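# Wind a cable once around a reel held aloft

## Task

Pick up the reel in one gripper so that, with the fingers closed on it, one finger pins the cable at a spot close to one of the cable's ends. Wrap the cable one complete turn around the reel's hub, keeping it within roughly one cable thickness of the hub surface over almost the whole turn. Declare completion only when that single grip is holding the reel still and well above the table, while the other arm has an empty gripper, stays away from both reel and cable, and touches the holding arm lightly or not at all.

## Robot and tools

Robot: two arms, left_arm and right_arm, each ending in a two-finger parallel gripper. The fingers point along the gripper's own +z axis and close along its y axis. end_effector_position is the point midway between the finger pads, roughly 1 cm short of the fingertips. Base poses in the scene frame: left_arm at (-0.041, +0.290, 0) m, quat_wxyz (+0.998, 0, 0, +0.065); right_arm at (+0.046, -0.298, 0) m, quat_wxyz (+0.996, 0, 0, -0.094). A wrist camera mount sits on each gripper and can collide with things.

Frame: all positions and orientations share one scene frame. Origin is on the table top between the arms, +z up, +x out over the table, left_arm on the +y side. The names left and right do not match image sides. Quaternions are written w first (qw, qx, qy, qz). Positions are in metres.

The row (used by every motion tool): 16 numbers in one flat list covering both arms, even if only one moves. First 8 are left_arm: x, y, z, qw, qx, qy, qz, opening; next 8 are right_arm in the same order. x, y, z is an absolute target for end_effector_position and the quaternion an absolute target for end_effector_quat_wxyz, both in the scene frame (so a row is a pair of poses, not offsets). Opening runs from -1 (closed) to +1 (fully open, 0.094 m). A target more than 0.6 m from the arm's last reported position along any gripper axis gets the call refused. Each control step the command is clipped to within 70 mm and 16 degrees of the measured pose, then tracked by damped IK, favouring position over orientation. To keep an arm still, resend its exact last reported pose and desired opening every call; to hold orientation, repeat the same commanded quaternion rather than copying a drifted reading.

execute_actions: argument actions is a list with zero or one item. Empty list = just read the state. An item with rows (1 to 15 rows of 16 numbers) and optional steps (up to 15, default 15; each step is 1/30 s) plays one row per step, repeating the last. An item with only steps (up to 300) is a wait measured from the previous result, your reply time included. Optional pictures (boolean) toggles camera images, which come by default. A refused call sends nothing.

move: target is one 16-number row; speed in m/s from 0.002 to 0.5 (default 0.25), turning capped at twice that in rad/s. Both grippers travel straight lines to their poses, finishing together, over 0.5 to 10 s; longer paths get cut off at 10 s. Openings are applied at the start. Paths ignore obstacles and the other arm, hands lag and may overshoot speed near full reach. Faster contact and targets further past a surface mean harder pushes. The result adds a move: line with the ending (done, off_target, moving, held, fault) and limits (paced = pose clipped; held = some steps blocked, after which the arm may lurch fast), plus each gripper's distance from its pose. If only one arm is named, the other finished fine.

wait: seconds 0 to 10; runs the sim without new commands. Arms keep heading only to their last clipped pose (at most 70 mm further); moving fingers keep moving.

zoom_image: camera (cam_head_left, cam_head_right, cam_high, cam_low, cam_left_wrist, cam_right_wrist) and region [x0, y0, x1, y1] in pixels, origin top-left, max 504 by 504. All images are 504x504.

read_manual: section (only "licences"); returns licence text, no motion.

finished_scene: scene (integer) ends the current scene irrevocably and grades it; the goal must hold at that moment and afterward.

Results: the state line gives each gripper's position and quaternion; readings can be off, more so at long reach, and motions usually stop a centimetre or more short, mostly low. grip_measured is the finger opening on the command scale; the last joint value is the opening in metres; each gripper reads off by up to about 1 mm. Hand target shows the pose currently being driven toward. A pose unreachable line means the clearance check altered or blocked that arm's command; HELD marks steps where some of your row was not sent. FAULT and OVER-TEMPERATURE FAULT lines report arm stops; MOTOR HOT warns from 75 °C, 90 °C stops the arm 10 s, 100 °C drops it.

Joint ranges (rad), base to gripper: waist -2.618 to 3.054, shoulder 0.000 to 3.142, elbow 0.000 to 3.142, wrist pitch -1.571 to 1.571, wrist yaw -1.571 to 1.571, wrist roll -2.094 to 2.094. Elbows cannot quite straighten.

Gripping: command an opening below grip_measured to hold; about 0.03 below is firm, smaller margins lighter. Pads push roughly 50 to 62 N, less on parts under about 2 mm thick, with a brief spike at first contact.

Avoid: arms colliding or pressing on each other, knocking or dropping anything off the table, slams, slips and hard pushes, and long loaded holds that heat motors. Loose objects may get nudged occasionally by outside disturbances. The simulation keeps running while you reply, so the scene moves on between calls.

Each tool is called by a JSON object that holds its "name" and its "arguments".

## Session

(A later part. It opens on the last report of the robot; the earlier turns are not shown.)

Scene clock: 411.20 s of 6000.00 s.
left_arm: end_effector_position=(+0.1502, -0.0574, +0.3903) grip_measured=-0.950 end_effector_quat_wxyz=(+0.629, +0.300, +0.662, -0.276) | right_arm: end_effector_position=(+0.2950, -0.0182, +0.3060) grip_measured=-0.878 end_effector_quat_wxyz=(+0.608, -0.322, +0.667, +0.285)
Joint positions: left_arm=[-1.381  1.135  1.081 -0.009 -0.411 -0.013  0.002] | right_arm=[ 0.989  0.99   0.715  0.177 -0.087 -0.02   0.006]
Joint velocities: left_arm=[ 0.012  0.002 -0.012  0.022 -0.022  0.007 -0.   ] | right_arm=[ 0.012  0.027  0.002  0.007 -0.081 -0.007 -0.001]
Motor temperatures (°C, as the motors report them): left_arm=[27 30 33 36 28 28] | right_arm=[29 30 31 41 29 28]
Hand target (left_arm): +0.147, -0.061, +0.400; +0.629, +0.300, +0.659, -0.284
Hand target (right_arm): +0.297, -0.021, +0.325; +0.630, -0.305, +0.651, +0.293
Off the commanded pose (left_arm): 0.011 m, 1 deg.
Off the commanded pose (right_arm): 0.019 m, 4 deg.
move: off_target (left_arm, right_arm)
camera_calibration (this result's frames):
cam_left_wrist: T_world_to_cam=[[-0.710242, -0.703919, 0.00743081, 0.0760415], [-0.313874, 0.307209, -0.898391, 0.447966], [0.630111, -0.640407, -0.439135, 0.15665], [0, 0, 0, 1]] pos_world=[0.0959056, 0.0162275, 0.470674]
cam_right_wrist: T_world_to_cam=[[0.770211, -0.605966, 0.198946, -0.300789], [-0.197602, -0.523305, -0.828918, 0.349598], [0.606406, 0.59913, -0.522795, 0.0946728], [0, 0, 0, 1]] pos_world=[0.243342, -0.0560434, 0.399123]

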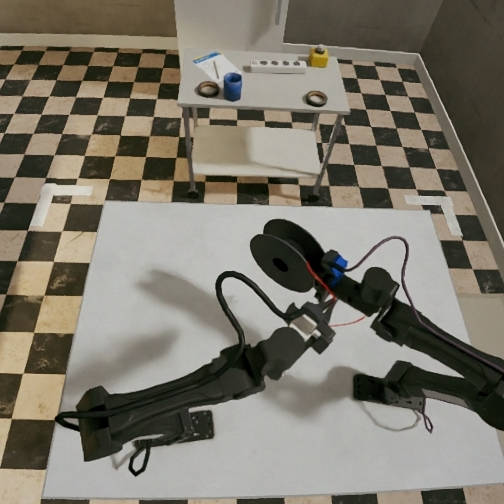

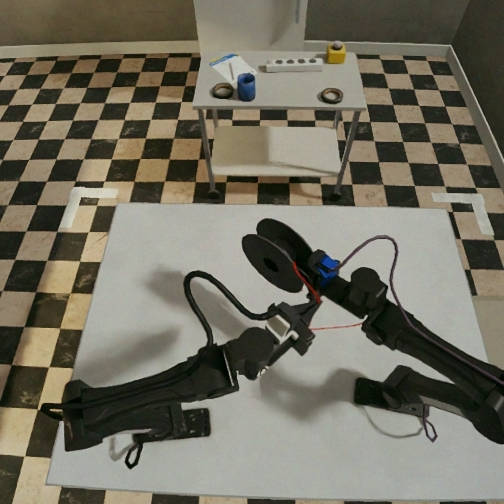

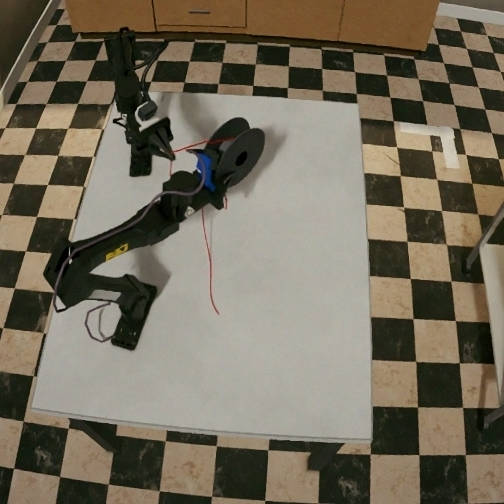

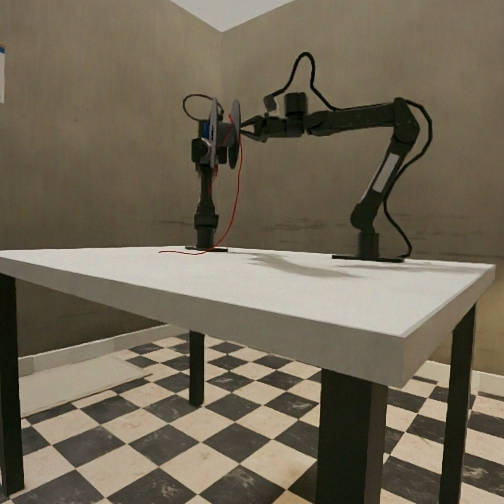

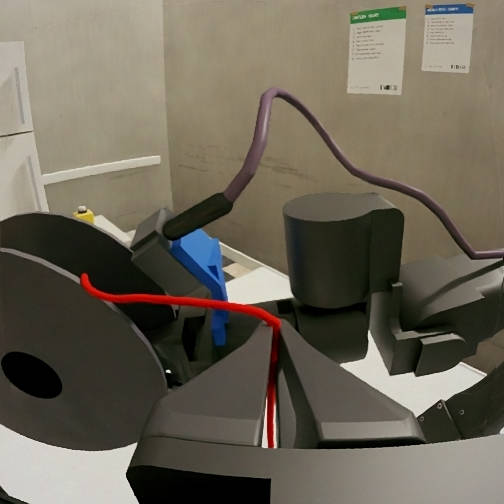

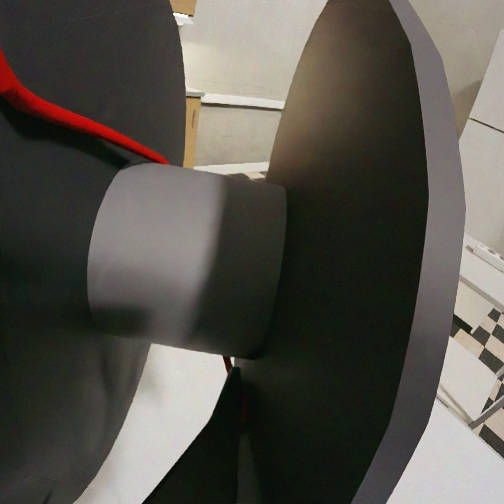

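Progress. Keep taut while arcing down.

{"name": "move", "arguments": {"target": [0.14,-0.07,0.345,0.63,0.3,0.66,-0.285,-1,0.298,-0.02,0.325,0.63,-0.305,0.65,0.293,-1], "speed": 0.08}}

{"name": "move", "arguments": {"target": [0.15,-0.055,0.28,0.63,0.3,0.66,-0.285,-1,0.298,-0.02,0.325,0.63,-0.305,0.65,0.293,-1], "speed": 0.08}}

Scene clock: 415.27 s of 6000.00 s.
left_arm: end_effector_position=(+0.1474, -0.0611, +0.3556) grip_measured=-0.950 end_effector_quat_wxyz=(+0.640, +0.283, +0.659, -0.278) | right_arm: end_effector_position=(+0.2949, -0.0183, +0.3049) grip_measured=-0.878 end_effector_quat_wxyz=(+0.606, -0.322, +0.669, +0.285)
Joint positions: left_arm=[-1.416  1.135  0.914  0.189 -0.471 -0.019  0.002] | right_arm=[ 0.989  0.99   0.715  0.172 -0.087 -0.02   0.006]
Joint velocities: left_arm=[-0.002 -0.012 -0.007 -0.051  0.007 -0.037 -0.   ] | right_arm=[-0.002  0.002  0.012 -0.037  0.007  0.051 -0.001]
Motor temperatures (°C, as the motors report them): left_arm=[27 30 33 36 28 28] | right_arm=[29 30 31 41 29 28]
Hand target (left_arm): +0.139, -0.070, +0.345; +0.629, +0.300, +0.659, -0.285
Hand target (right_arm): +0.297, -0.021, +0.325; +0.630, -0.305, +0.651, +0.293
Off the commanded pose (left_arm): 0.016 m, 2 deg.
Off the commanded pose (right_arm): 0.020 m, 4 deg.
move: off_target (left_arm, right_arm)
camera_calibration (this result's frames):
cam_left_wrist: T_world_to_cam=[[-0.691757, -0.721709, 0.0246709, 0.0617588], [-0.314319, 0.270164, -0.910063, 0.41903], [0.650136, -0.637297, -0.413735, 0.128965], [0, 0, 0, 1]] pos_world=[0.0905862, 0.013554, 0.433177]
cam_right_wrist: T_world_to_cam=[[0.770827, -0.605445, 0.198146, -0.300501], [-0.200285, -0.525592, -0.826825, 0.348796], [0.604741, 0.597653, -0.526402, 0.0957854], [0, 0, 0, 1]] pos_world=[0.243567, -0.0558586, 0.398358]

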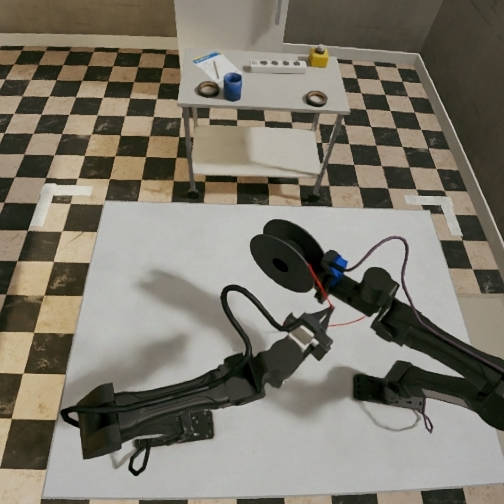

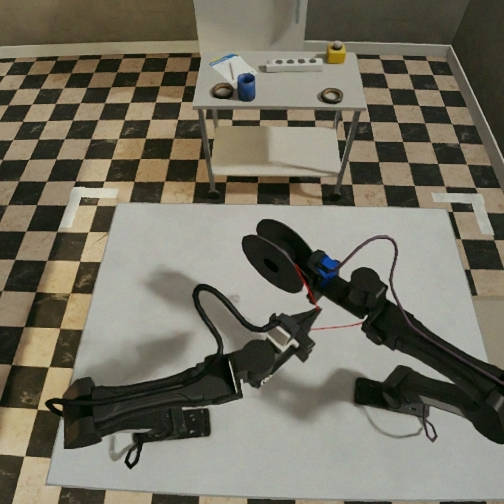

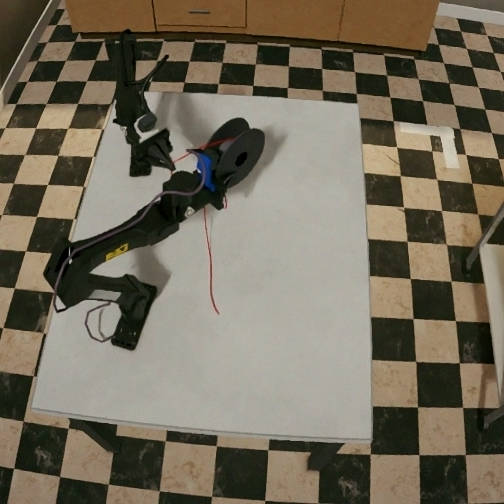

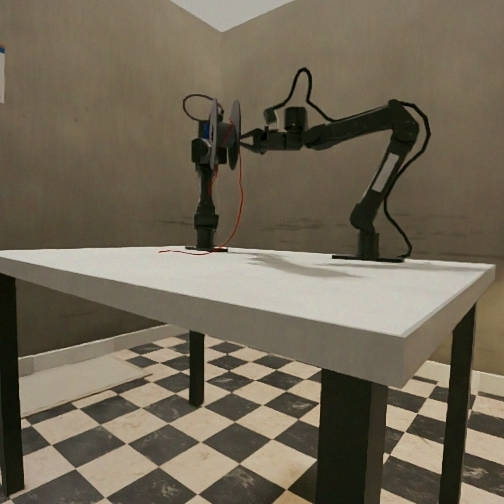

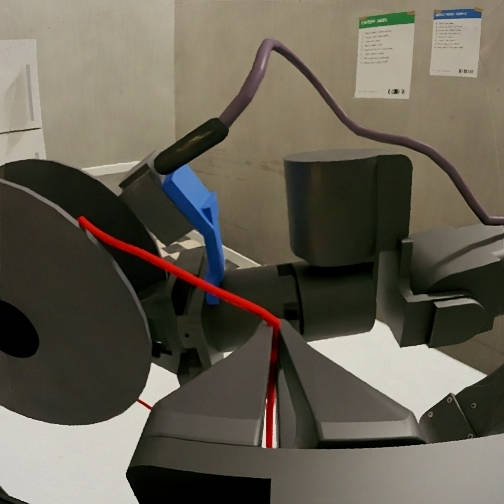

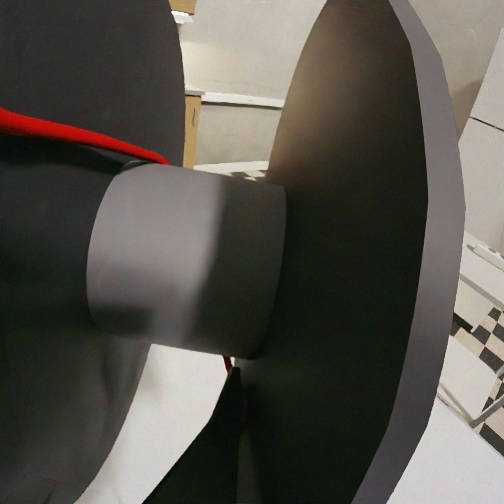

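Scene clock: 416.73 s of 6000.00 s.
left_arm: end_effector_position=(+0.1518, -0.0533, +0.2892) grip_measured=-0.950 end_effector_quat_wxyz=(+0.636, +0.289, +0.657, -0.284) | right_arm: end_effector_position=(+0.2943, -0.0183, +0.3019) grip_measured=-0.878 end_effector_quat_wxyz=(+0.603, -0.327, +0.671, +0.282)
Joint positions: left_arm=[-1.374  1.135  0.65   0.452 -0.411 -0.019  0.002] | right_arm=[ 0.989  0.99   0.715  0.16  -0.089 -0.026  0.006]
Joint velocities: left_arm=[-0.002 -0.022 -0.012  0.007  0.022  0.022 -0.   ] | right_arm=[-0.007 -0.002 -0.002 -0.051 -0.051 -0.066  0.   ]
Motor temperatures (°C, as the motors report them): left_arm=[27 30 33 36 28 28] | right_arm=[29 30 31 41 29 28]
Hand target (left_arm): +0.150, -0.055, +0.280; +0.629, +0.299, +0.659, -0.284
Hand target (right_arm): +0.297, -0.021, +0.325; +0.630, -0.306, +0.651, +0.293
Off the commanded pose (left_arm): 0.010 m, 2 deg.
Off the commanded pose (right_arm): 0.023 m, 5 deg.
move: off_target (right_arm)
camera_calibration (this result's frames):
cam_left_wrist: T_world_to_cam=[[-0.705048, -0.708688, 0.0258355, 0.0744091], [-0.311209, 0.276464, -0.909239, 0.357522], [0.637225, -0.649098, -0.415471, 0.105428], [0, 0, 0, 1]] pos_world=[0.0965448, 0.022324, 0.366953]
cam_right_wrist: T_world_to_cam=[[0.773393, -0.600691, 0.202567, -0.301475], [-0.201991, -0.536398, -0.819437, 0.344287], [0.600885, 0.59283, -0.536181, 0.0985234], [0, 0, 0, 1]] pos_world=[0.2435, -0.0548261, 0.396017]

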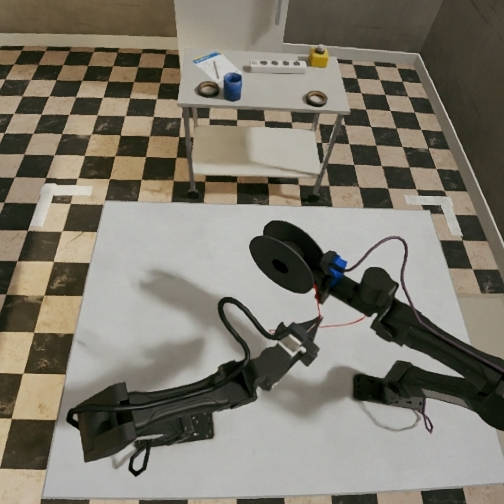

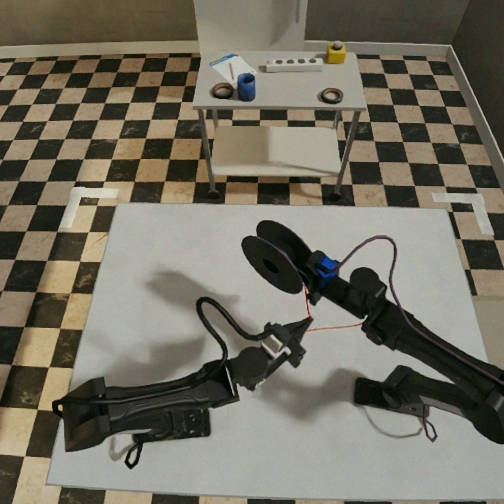

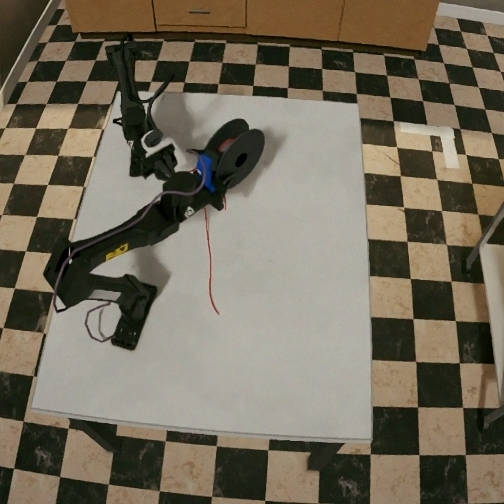

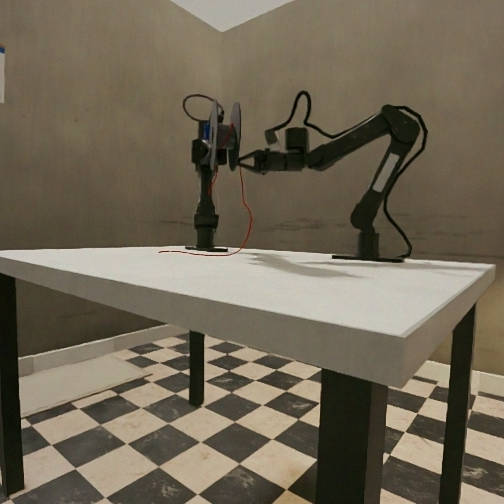

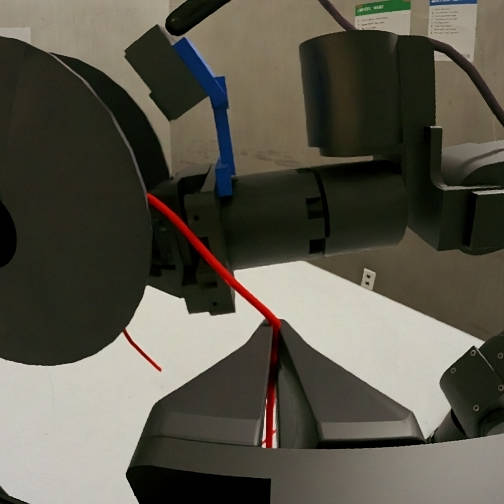

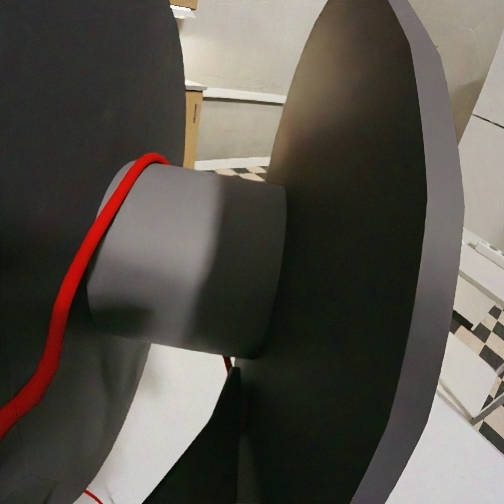

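{"name": "move", "arguments": {"target": [0.178,-0.025,0.225,0.6,0.3,0.69,-0.265,-1,0.298,-0.02,0.325,0.63,-0.305,0.65,0.293,-1], "speed": 0.08}}

{"name": "move", "arguments": {"target": [0.235,0.015,0.2,0.58,0.28,0.73,-0.225,-1,0.298,-0.02,0.325,0.63,-0.305,0.65,0.293,-1], "speed": 0.08}}

Scene clock: 421.90 s of 6000.00 s.
left_arm: end_effector_position=(+0.1796, -0.0278, +0.2385) grip_measured=-0.950 end_effector_quat_wxyz=(+0.613, +0.293, +0.683, -0.270) | right_arm: end_effector_position=(+0.2941, -0.0185, +0.2987) grip_measured=-0.878 end_effector_quat_wxyz=(+0.598, -0.328, +0.675, +0.281)
Joint positions: left_arm=[-1.22   1.135  0.515  0.512 -0.269 -0.038  0.002] | right_arm=[ 0.989  0.99   0.715  0.147 -0.089 -0.025  0.006]
Joint velocities: left_arm=[ 0.002 -0.002 -0.002 -0.037  0.022  0.037 -0.   ] | right_arm=[-0.002 -0.007 -0.002  0.007 -0.007  0.037  0.   ]
Motor temperatures (°C, as the motors report them): left_arm=[27 30 32 36 28 28] | right_arm=[29 30 32 41 29 28]
Hand target (left_arm): +0.179, -0.025, +0.225; +0.601, +0.300, +0.692, -0.266
Hand target (right_arm): +0.296, -0.022, +0.325; +0.630, -0.305, +0.651, +0.293
Off the commanded pose (left_arm): 0.014 m, 2 deg.
Off the commanded pose (right_arm): 0.027 m, 6 deg.
move: off_target (left_arm, right_arm)
camera_calibration (this result's frames):
cam_left_wrist: T_world_to_cam=[[-0.693867, -0.719639, 0.0258752, 0.111057], [-0.362351, 0.317871, -0.876162, 0.315422], [0.622295, -0.617315, -0.481322, 0.102509], [0, 0, 0, 1]] pos_world=[0.127561, 0.0429378, 0.322827]
cam_right_wrist: T_world_to_cam=[[0.775306, -0.599068, 0.200045, -0.300565], [-0.210157, -0.543383, -0.812754, 0.341741], [0.595596, 0.588092, -0.547187, 0.101899], [0, 0, 0, 1]] pos_world=[0.244159, -0.0542892, 0.393635]

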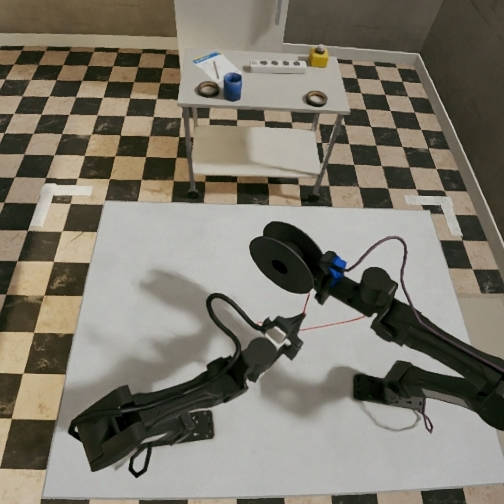

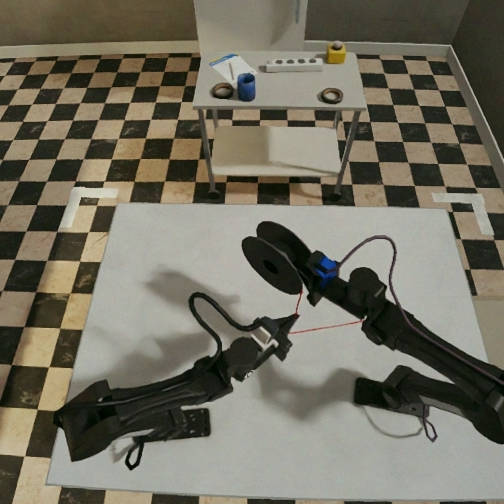

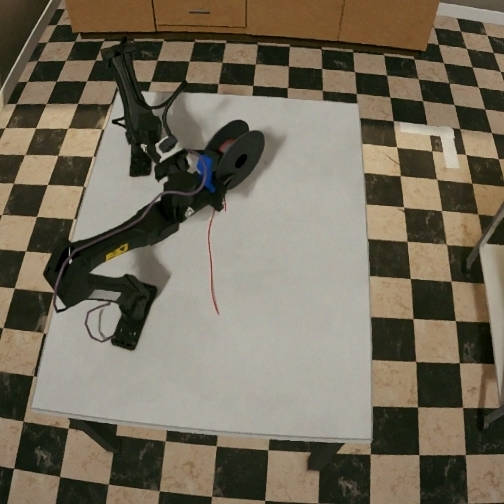

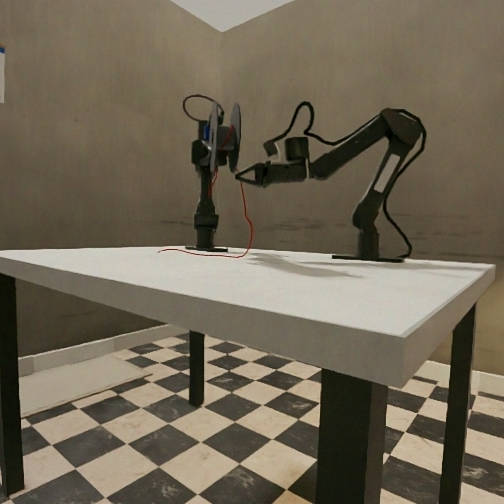

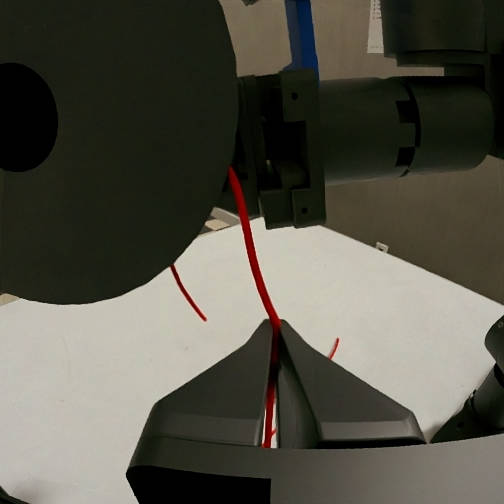

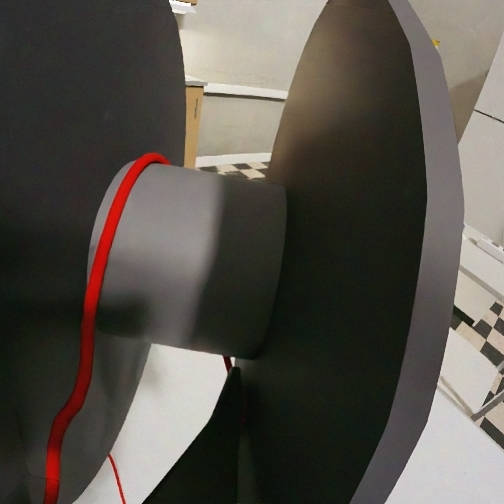

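Scene clock: 423.27 s of 6000.00 s.
left_arm: end_effector_position=(+0.2339, +0.0102, +0.2157) grip_measured=-0.950 end_effector_quat_wxyz=(+0.595, +0.275, +0.717, -0.239) | right_arm: end_effector_position=(+0.2946, -0.0183, +0.3031) grip_measured=-0.878 end_effector_quat_wxyz=(+0.604, -0.324, +0.671, +0.284)
Joint positions: left_arm=[-0.967  1.169  0.515  0.474 -0.089 -0.032  0.002] | right_arm=[ 0.989  0.99   0.715  0.165 -0.088 -0.02   0.006]
Joint velocities: left_arm=[-0.022  0.012 -0.017 -0.007  0.022  0.022 -0.   ] | right_arm=[-0.002 -0.007 -0.002 -0.007 -0.066  0.022 -0.   ]
Motor temperatures (°C, as the motors report them): left_arm=[27 30 32 36 28 28] | right_arm=[29 30 32 41 29 28]
Hand target (left_arm): +0.236, +0.014, +0.200; +0.580, +0.279, +0.731, -0.226
Hand target (right_arm): +0.297, -0.021, +0.325; +0.630, -0.305, +0.651, +0.293
Off the commanded pose (left_arm): 0.016 m, 3 deg.
Off the commanded pose (right_arm): 0.022 m, 5 deg.
move: off_target (left_arm, right_arm)
camera_calibration (this result's frames):
cam_left_wrist: T_world_to_cam=[[-0.637705, -0.769784, 0.0276665, 0.163706], [-0.43589, 0.331021, -0.836914, 0.31164], [0.635084, -0.545764, -0.546635, 0.0915227], [0, 0, 0, 1]] pos_world=[0.182112, 0.0728084, 0.306316]
cam_right_wrist: T_world_to_cam=[[0.772348, -0.603788, 0.197278, -0.300129], [-0.204315, -0.530215, -0.822877, 0.347068], [0.601444, 0.59524, -0.532873, 0.0978698], [0, 0, 0, 1]] pos_world=[0.243852, -0.0554498, 0.396955]

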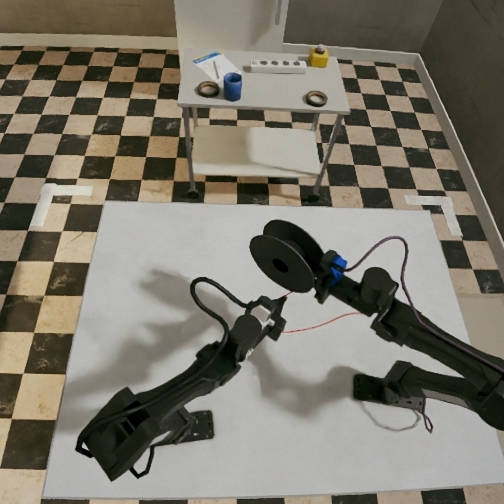

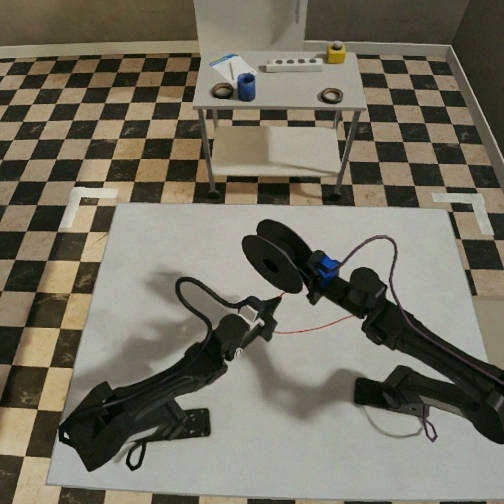

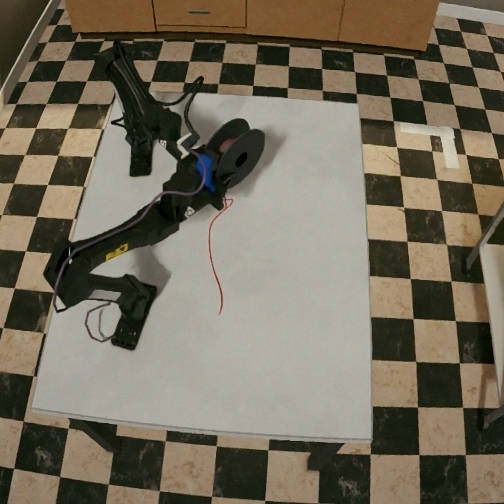

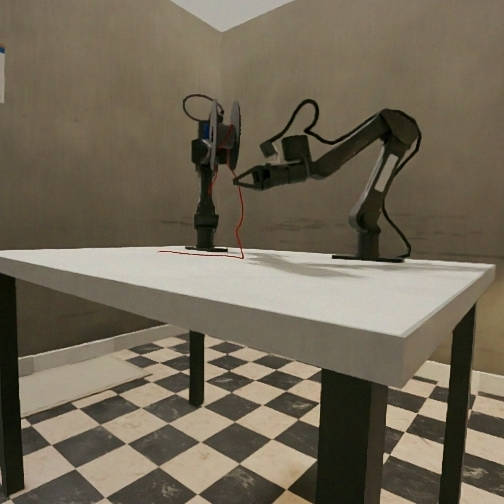

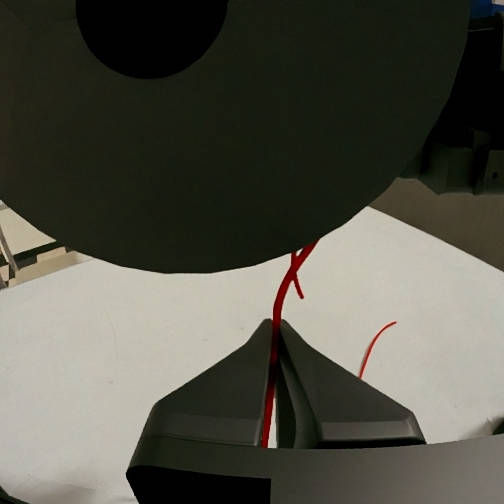

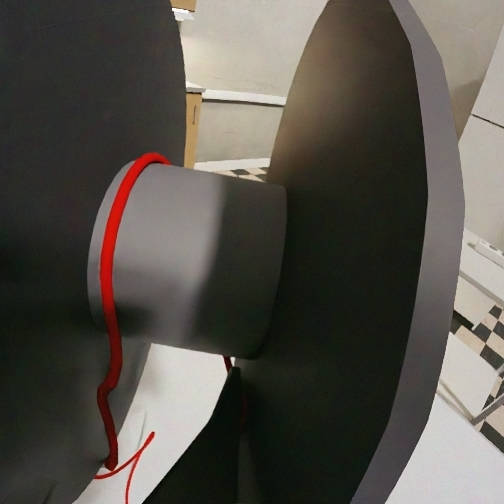

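{"name": "move", "arguments": {"target": [0.232,0.015,0.2,0.58,0.28,0.73,-0.225,0,0.298,-0.02,0.325,0.63,-0.305,0.65,0.293,-1]}}

{"name": "move", "arguments": {"target": [0.232,0.018,0.07,0.46,0.32,0.81,-0.18,0,0.298,-0.02,0.325,0.63,-0.305,0.65,0.293,-1], "speed": 0.15}}

Scene clock: 428.40 s of 6000.00 s.
left_arm: end_effector_position=(+0.2338, +0.0111, +0.2119) grip_measured=-0.003 end_effector_quat_wxyz=(+0.590, +0.276, +0.721, -0.235) | right_arm: end_effector_position=(+0.2949, -0.0184, +0.3042) grip_measured=-0.878 end_effector_quat_wxyz=(+0.605, -0.323, +0.670, +0.284)
Joint positions: left_arm=[-0.967  1.169  0.515  0.459 -0.091 -0.031  0.047] | right_arm=[ 0.989  0.99   0.715  0.169 -0.087 -0.019  0.006]
Joint velocities: left_arm=[ 0.002  0.002 -0.002 -0.007 -0.007 -0.007 -0.001] | right_arm=[-0.007 -0.007  0.007 -0.037  0.022  0.007  0.   ]
Motor temperatures (°C, as the motors report them): left_arm=[27 30 32 36 28 28] | right_arm=[29 30 32 42 29 28]
Hand target (left_arm): +0.232, +0.015, +0.200; +0.581, +0.280, +0.731, -0.225
Hand target (right_arm): +0.297, -0.021, +0.325; +0.630, -0.305, +0.651, +0.293
Off the commanded pose (left_arm): 0.013 m, 2 deg.
Off the commanded pose (right_arm): 0.021 m, 4 deg.
move: off_target (left_arm, right_arm)
camera_calibration (this result's frames):
cam_left_wrist: T_world_to_cam=[[-0.635481, -0.771728, 0.0245069, 0.164562], [-0.444944, 0.340081, -0.828475, 0.308322], [0.631022, -0.537384, -0.55949, 0.093614], [0, 0, 0, 1]] pos_world=[0.18269, 0.0724497, 0.30378]
cam_right_wrist: T_world_to_cam=[[0.771046, -0.605377, 0.197501, -0.300277], [-0.20248, -0.527142, -0.825302, 0.348276], [0.60373, 0.596356, -0.529028, 0.0965236], [0, 0, 0, 1]] pos_world=[0.243772, -0.0557522, 0.397802]

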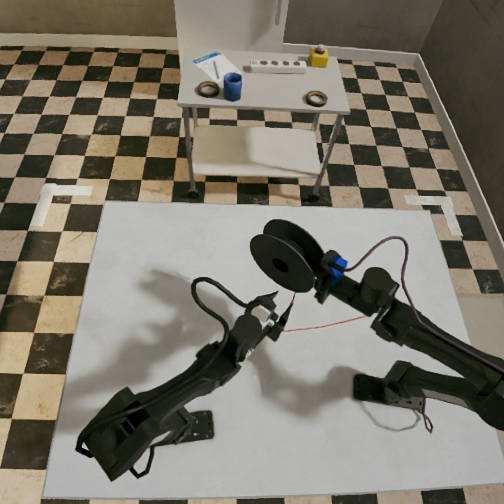

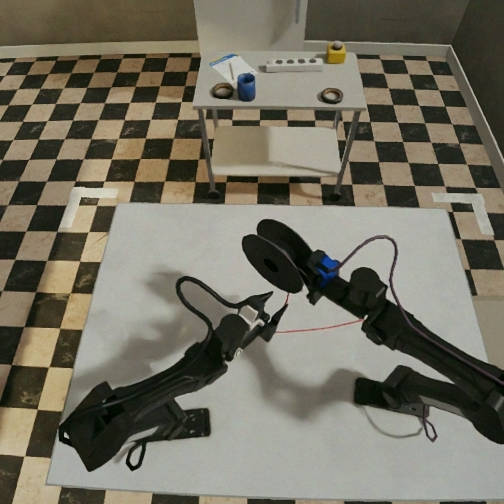

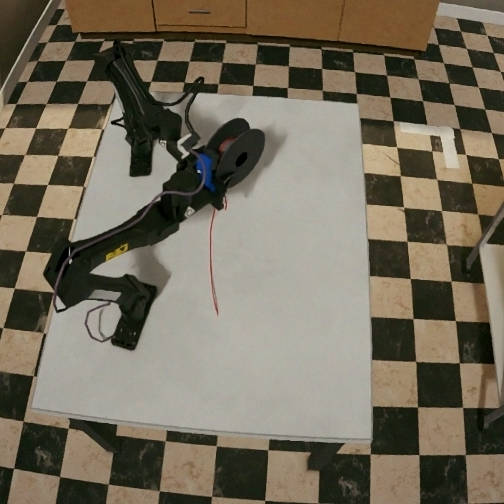

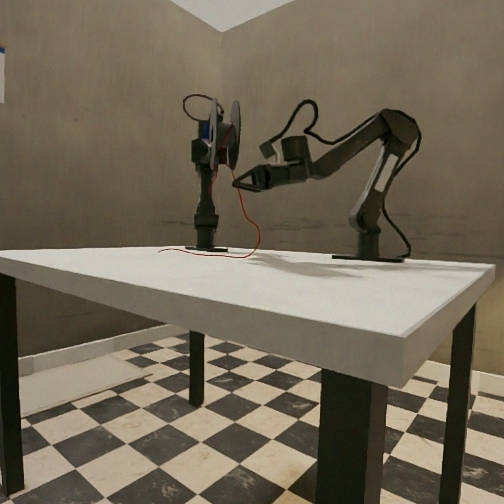

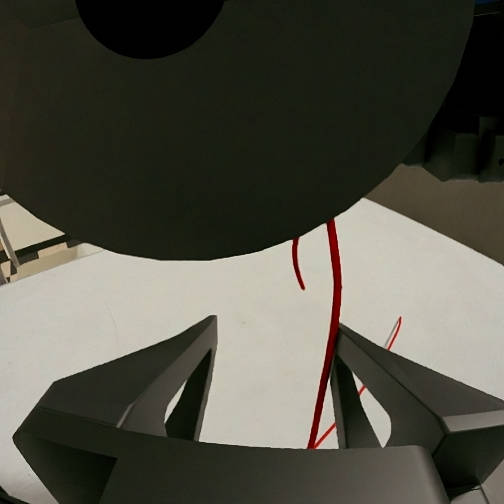

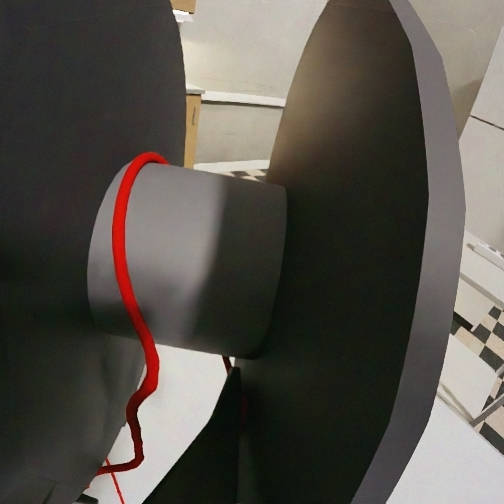

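Scene clock: 430.07 s of 6000.00 s.
left_arm: end_effector_position=(+0.2324, +0.0137, +0.0759) grip_measured=-0.003 end_effector_quat_wxyz=(+0.464, +0.320, +0.806, -0.182) | right_arm: end_effector_position=(+0.2949, -0.0184, +0.3046) grip_measured=-0.878 end_effector_quat_wxyz=(+0.606, -0.322, +0.669, +0.284)
Joint positions: left_arm=[-0.951  1.486  0.449  0.508 -0.06  -0.031  0.047] | right_arm=[ 0.989  0.99   0.715  0.171 -0.087 -0.019  0.006]
Joint velocities: left_arm=[ 0.002  0.007  0.002  0.11  -0.007  0.022  0.   ] | right_arm=[-0.007 -0.012 -0.002 -0.007 -0.037  0.007 -0.001]
Motor temperatures (°C, as the motors report them): left_arm=[27 30 32 36 28 28] | right_arm=[29 30 32 42 29 28]
Hand target (left_arm): +0.232, +0.018, +0.069; +0.459, +0.318, +0.810, -0.180
Hand target (right_arm): +0.297, -0.021, +0.325; +0.630, -0.305, +0.651, +0.293
Off the commanded pose (left_arm): 0.007 m, 1 deg.
Off the commanded pose (right_arm): 0.021 m, 4 deg.
move: off_target (right_arm)
camera_calibration (this result's frames):
cam_left_wrist: T_world_to_cam=[[-0.643954, -0.765001, -0.00982879, 0.173527], [-0.607528, 0.519123, -0.601183, 0.212235], [0.465008, -0.381163, -0.799051, 0.0745051], [0, 0, 0, 1]] pos_world=[0.206037, 0.0509711, 0.188831]
cam_right_wrist: T_world_to_cam=[[0.770836, -0.605593, 0.197657, -0.300345], [-0.201603, -0.526238, -0.826093, 0.348606], [0.604291, 0.596934, -0.527733, 0.0961392], [0, 0, 0, 1]] pos_world=[0.243701, -0.0558259, 0.398083]

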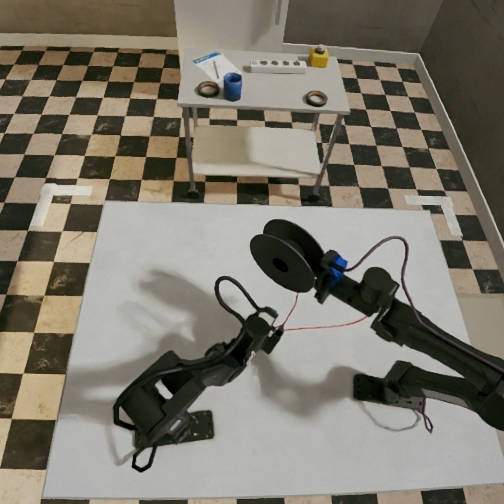

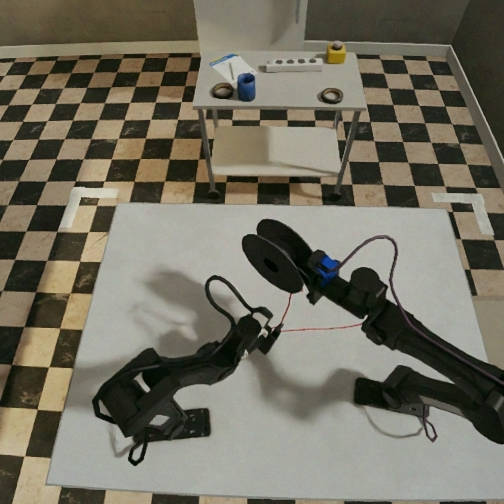

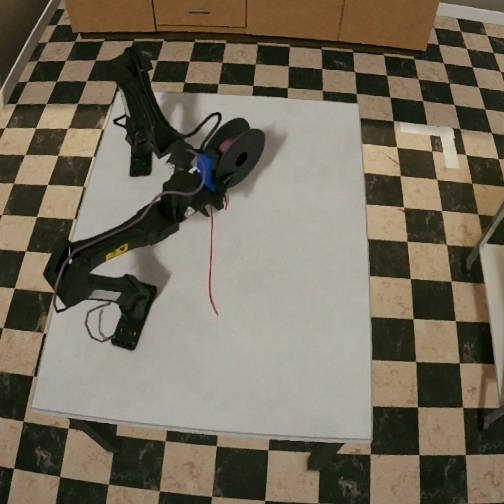

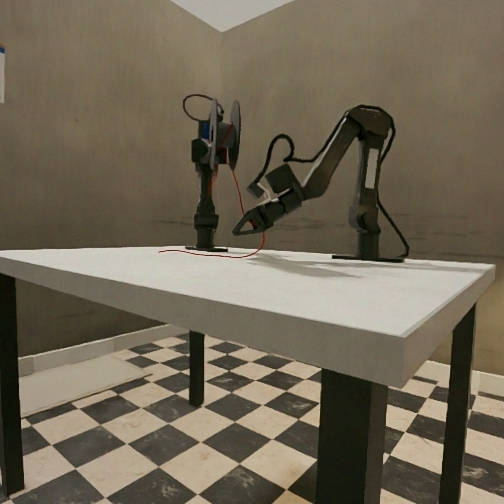

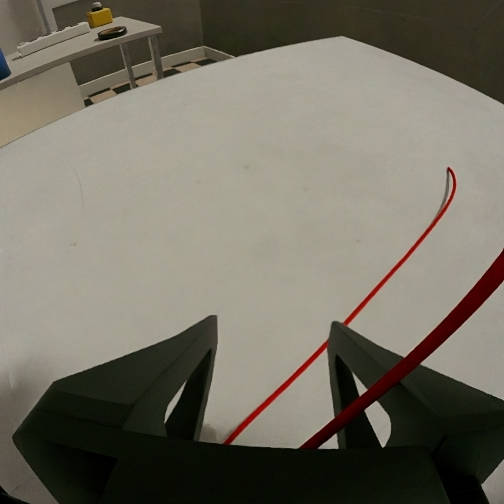

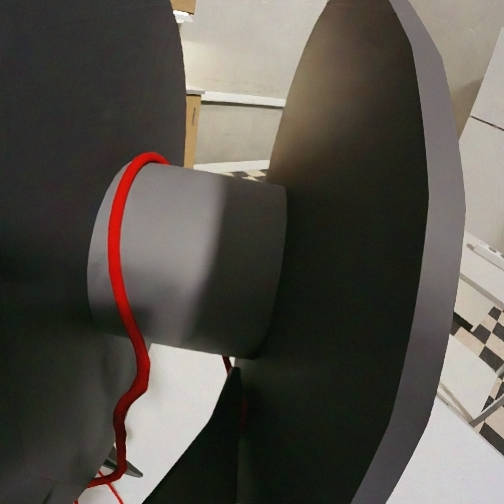

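Cable is deep; back off 5 cm and close.

{"name": "move", "arguments": {"target": [0.187,0.045,0.075,0.46,0.32,0.81,-0.18,0,0.298,-0.02,0.325,0.63,-0.305,0.65,0.293,-1], "speed": 0.15}}

{"name": "move", "arguments": {"target": [0.187,0.045,0.075,0.46,0.32,0.81,-0.18,-1,0.298,-0.02,0.325,0.63,-0.305,0.65,0.293,-1]}}

Scene clock: 435.80 s of 6000.00 s.
left_arm: end_effector_position=(+0.1920, +0.0434, +0.0758) grip_measured=-0.003 end_effector_quat_wxyz=(+0.461, +0.320, +0.808, -0.180) | right_arm: end_effector_position=(+0.2949, -0.0184, +0.3046) grip_measured=-0.878 end_effector_quat_wxyz=(+0.606, -0.322, +0.669, +0.284)
Joint positions: left_arm=[-1.004  1.247  0.29   0.417 -0.108 -0.06   0.047] | right_arm=[ 0.989  0.99   0.715  0.171 -0.087 -0.019  0.006]
Joint velocities: left_arm=[-0.012 -0.002 -0.002 -0.051 -0.022 -0.066 -0.001] | right_arm=[ 0.002 -0.002  0.007  0.007  0.066 -0.022 -0.001]
Motor temperatures (°C, as the motors report them): left_arm=[27 30 32 36 28 28] | right_arm=[29 30 32 42 29 28]
Hand target (left_arm): +0.188, +0.046, +0.075; +0.459, +0.320, +0.809, -0.180
Hand target (right_arm): +0.297, -0.021, +0.325; +0.630, -0.305, +0.651, +0.293
Off the commanded pose (left_arm): 0.005 m, 0 deg.
Off the commanded pose (right_arm): 0.021 m, 4 deg.
move: off_target (right_arm)
camera_calibration (this result's frames):
cam_left_wrist: T_world_to_cam=[[-0.641745, -0.766843, -0.0106911, 0.169989], [-0.612689, 0.521023, -0.594262, 0.172626], [0.461276, -0.374814, -0.8042, 0.105284], [0, 0, 0, 1]] pos_world=[0.166291, 0.0798745, 0.189072]
cam_right_wrist: T_world_to_cam=[[0.770836, -0.605593, 0.197657, -0.300345], [-0.201603, -0.526238, -0.826093, 0.348606], [0.604291, 0.596934, -0.527733, 0.0961392], [0, 0, 0, 1]] pos_world=[0.243701, -0.0558259, 0.398083]

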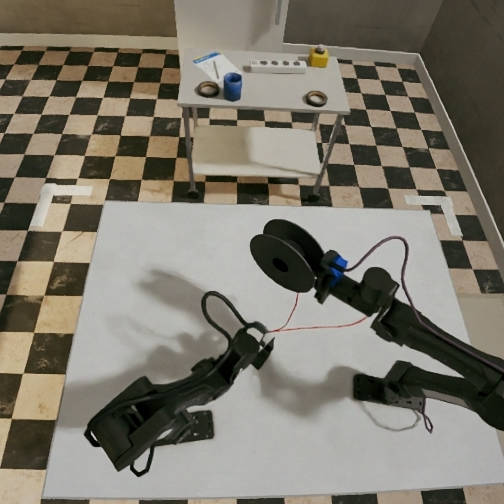

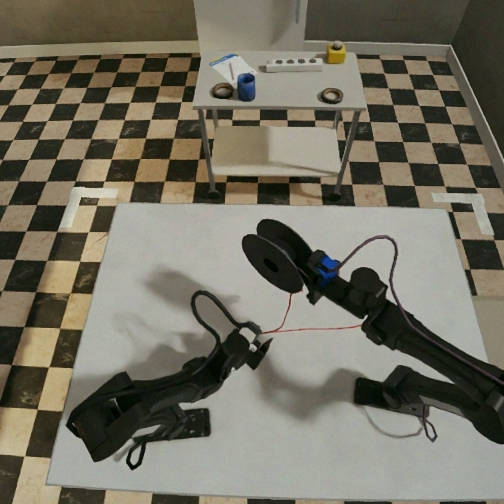

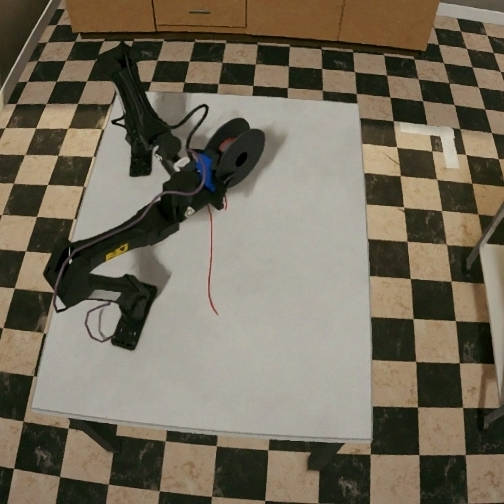

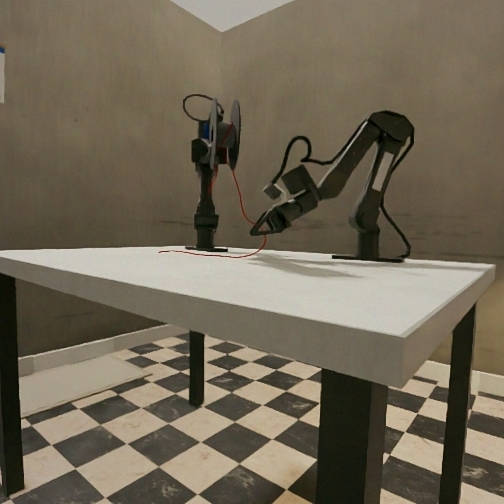

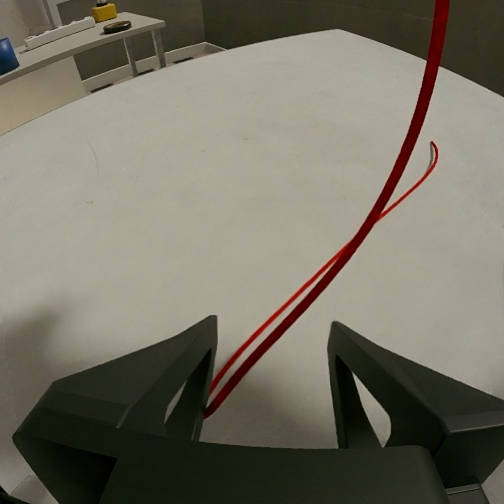

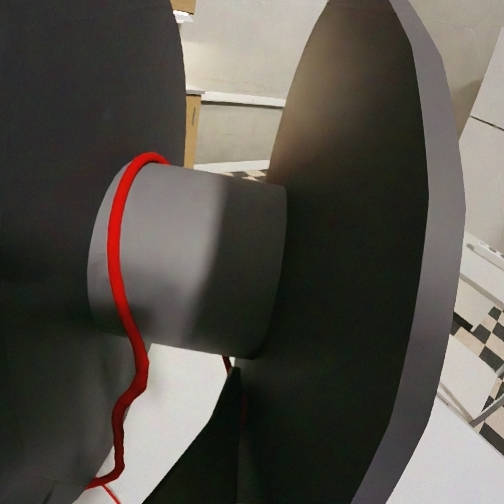

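Scene clock: 436.53 s of 6000.00 s.
left_arm: end_effector_position=(+0.1924, +0.0438, +0.0758) grip_measured=-0.966 end_effector_quat_wxyz=(+0.461, +0.318, +0.809, -0.179) | right_arm: end_effector_position=(+0.2949, -0.0184, +0.3043) grip_measured=-0.878 end_effector_quat_wxyz=(+0.606, -0.323, +0.670, +0.284)
Joint positions: left_arm=[-1.004  1.247  0.29   0.417 -0.111 -0.062  0.002] | right_arm=[ 0.989  0.99   0.715  0.17  -0.087 -0.019  0.006]
Joint velocities: left_arm=[ 0.002  0.002  0.012 -0.022 -0.037  0.022  0.   ] | right_arm=[ 0.007 -0.002 -0.002  0.037  0.066  0.081 -0.   ]
Motor temperatures (°C, as the motors report them): left_arm=[27 30 32 36 28 28] | right_arm=[29 30 32 42 29 28]
Hand target (left_arm): +0.187, +0.045, +0.075; +0.459, +0.320, +0.809, -0.180
Hand target (right_arm): +0.297, -0.021, +0.325; +0.630, -0.305, +0.651, +0.293
Off the commanded pose (left_arm): 0.006 m, 0 deg.
Off the commanded pose (right_arm): 0.021 m, 4 deg.
move: off_target (right_arm)
camera_calibration (this result's frames):
cam_left_wrist: T_world_to_cam=[[-0.63869, -0.7694, -0.00994383, 0.169998], [-0.614969, 0.518177, -0.594396, 0.173251], [0.462481, -0.373519, -0.804111, 0.104982], [0, 0, 0, 1]] pos_world=[0.166568, 0.0802345, 0.189087]
cam_right_wrist: T_world_to_cam=[[0.770994, -0.605431, 0.19754, -0.300294], [-0.202261, -0.526916, -0.8255, 0.348359], [0.60387, 0.5965, -0.528704, 0.0964275], [0, 0, 0, 1]] pos_world=[0.243755, -0.0557706, 0.397872]

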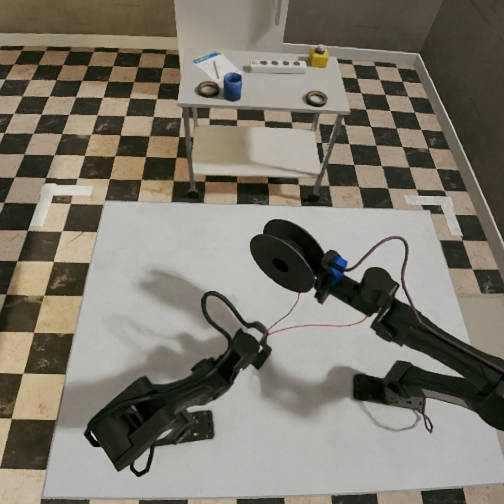

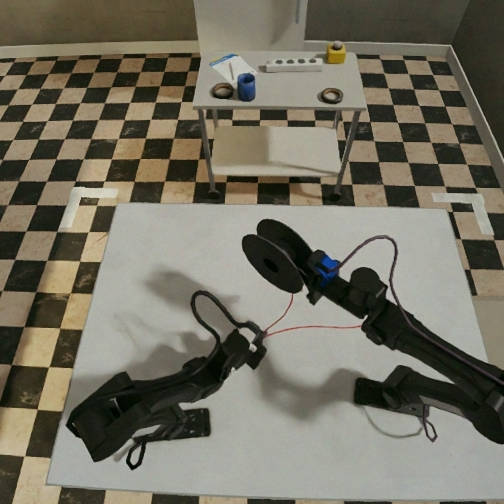

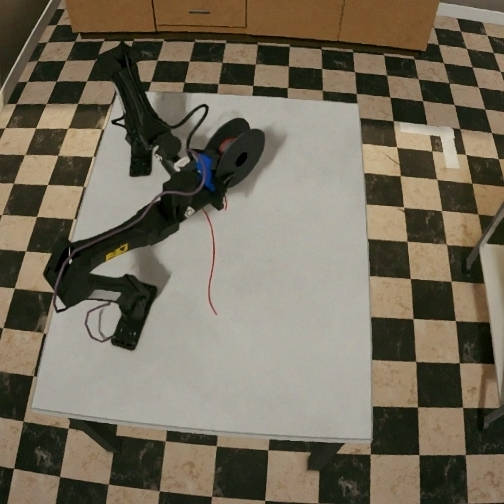

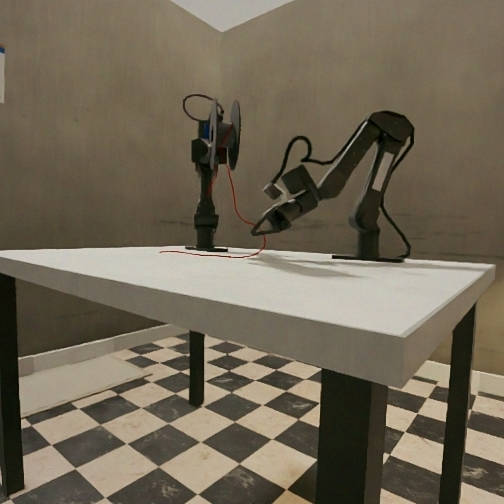

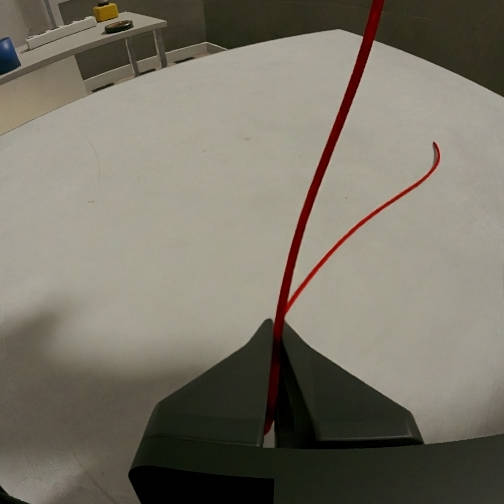

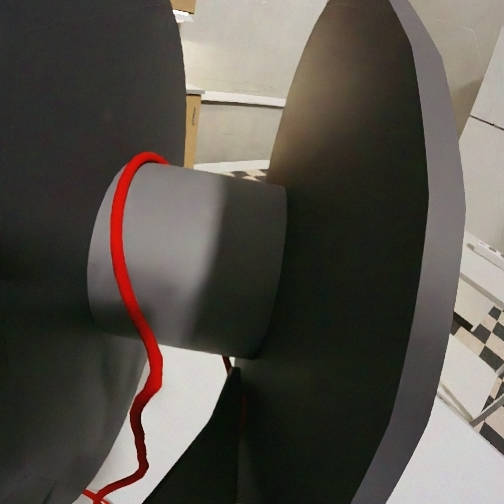

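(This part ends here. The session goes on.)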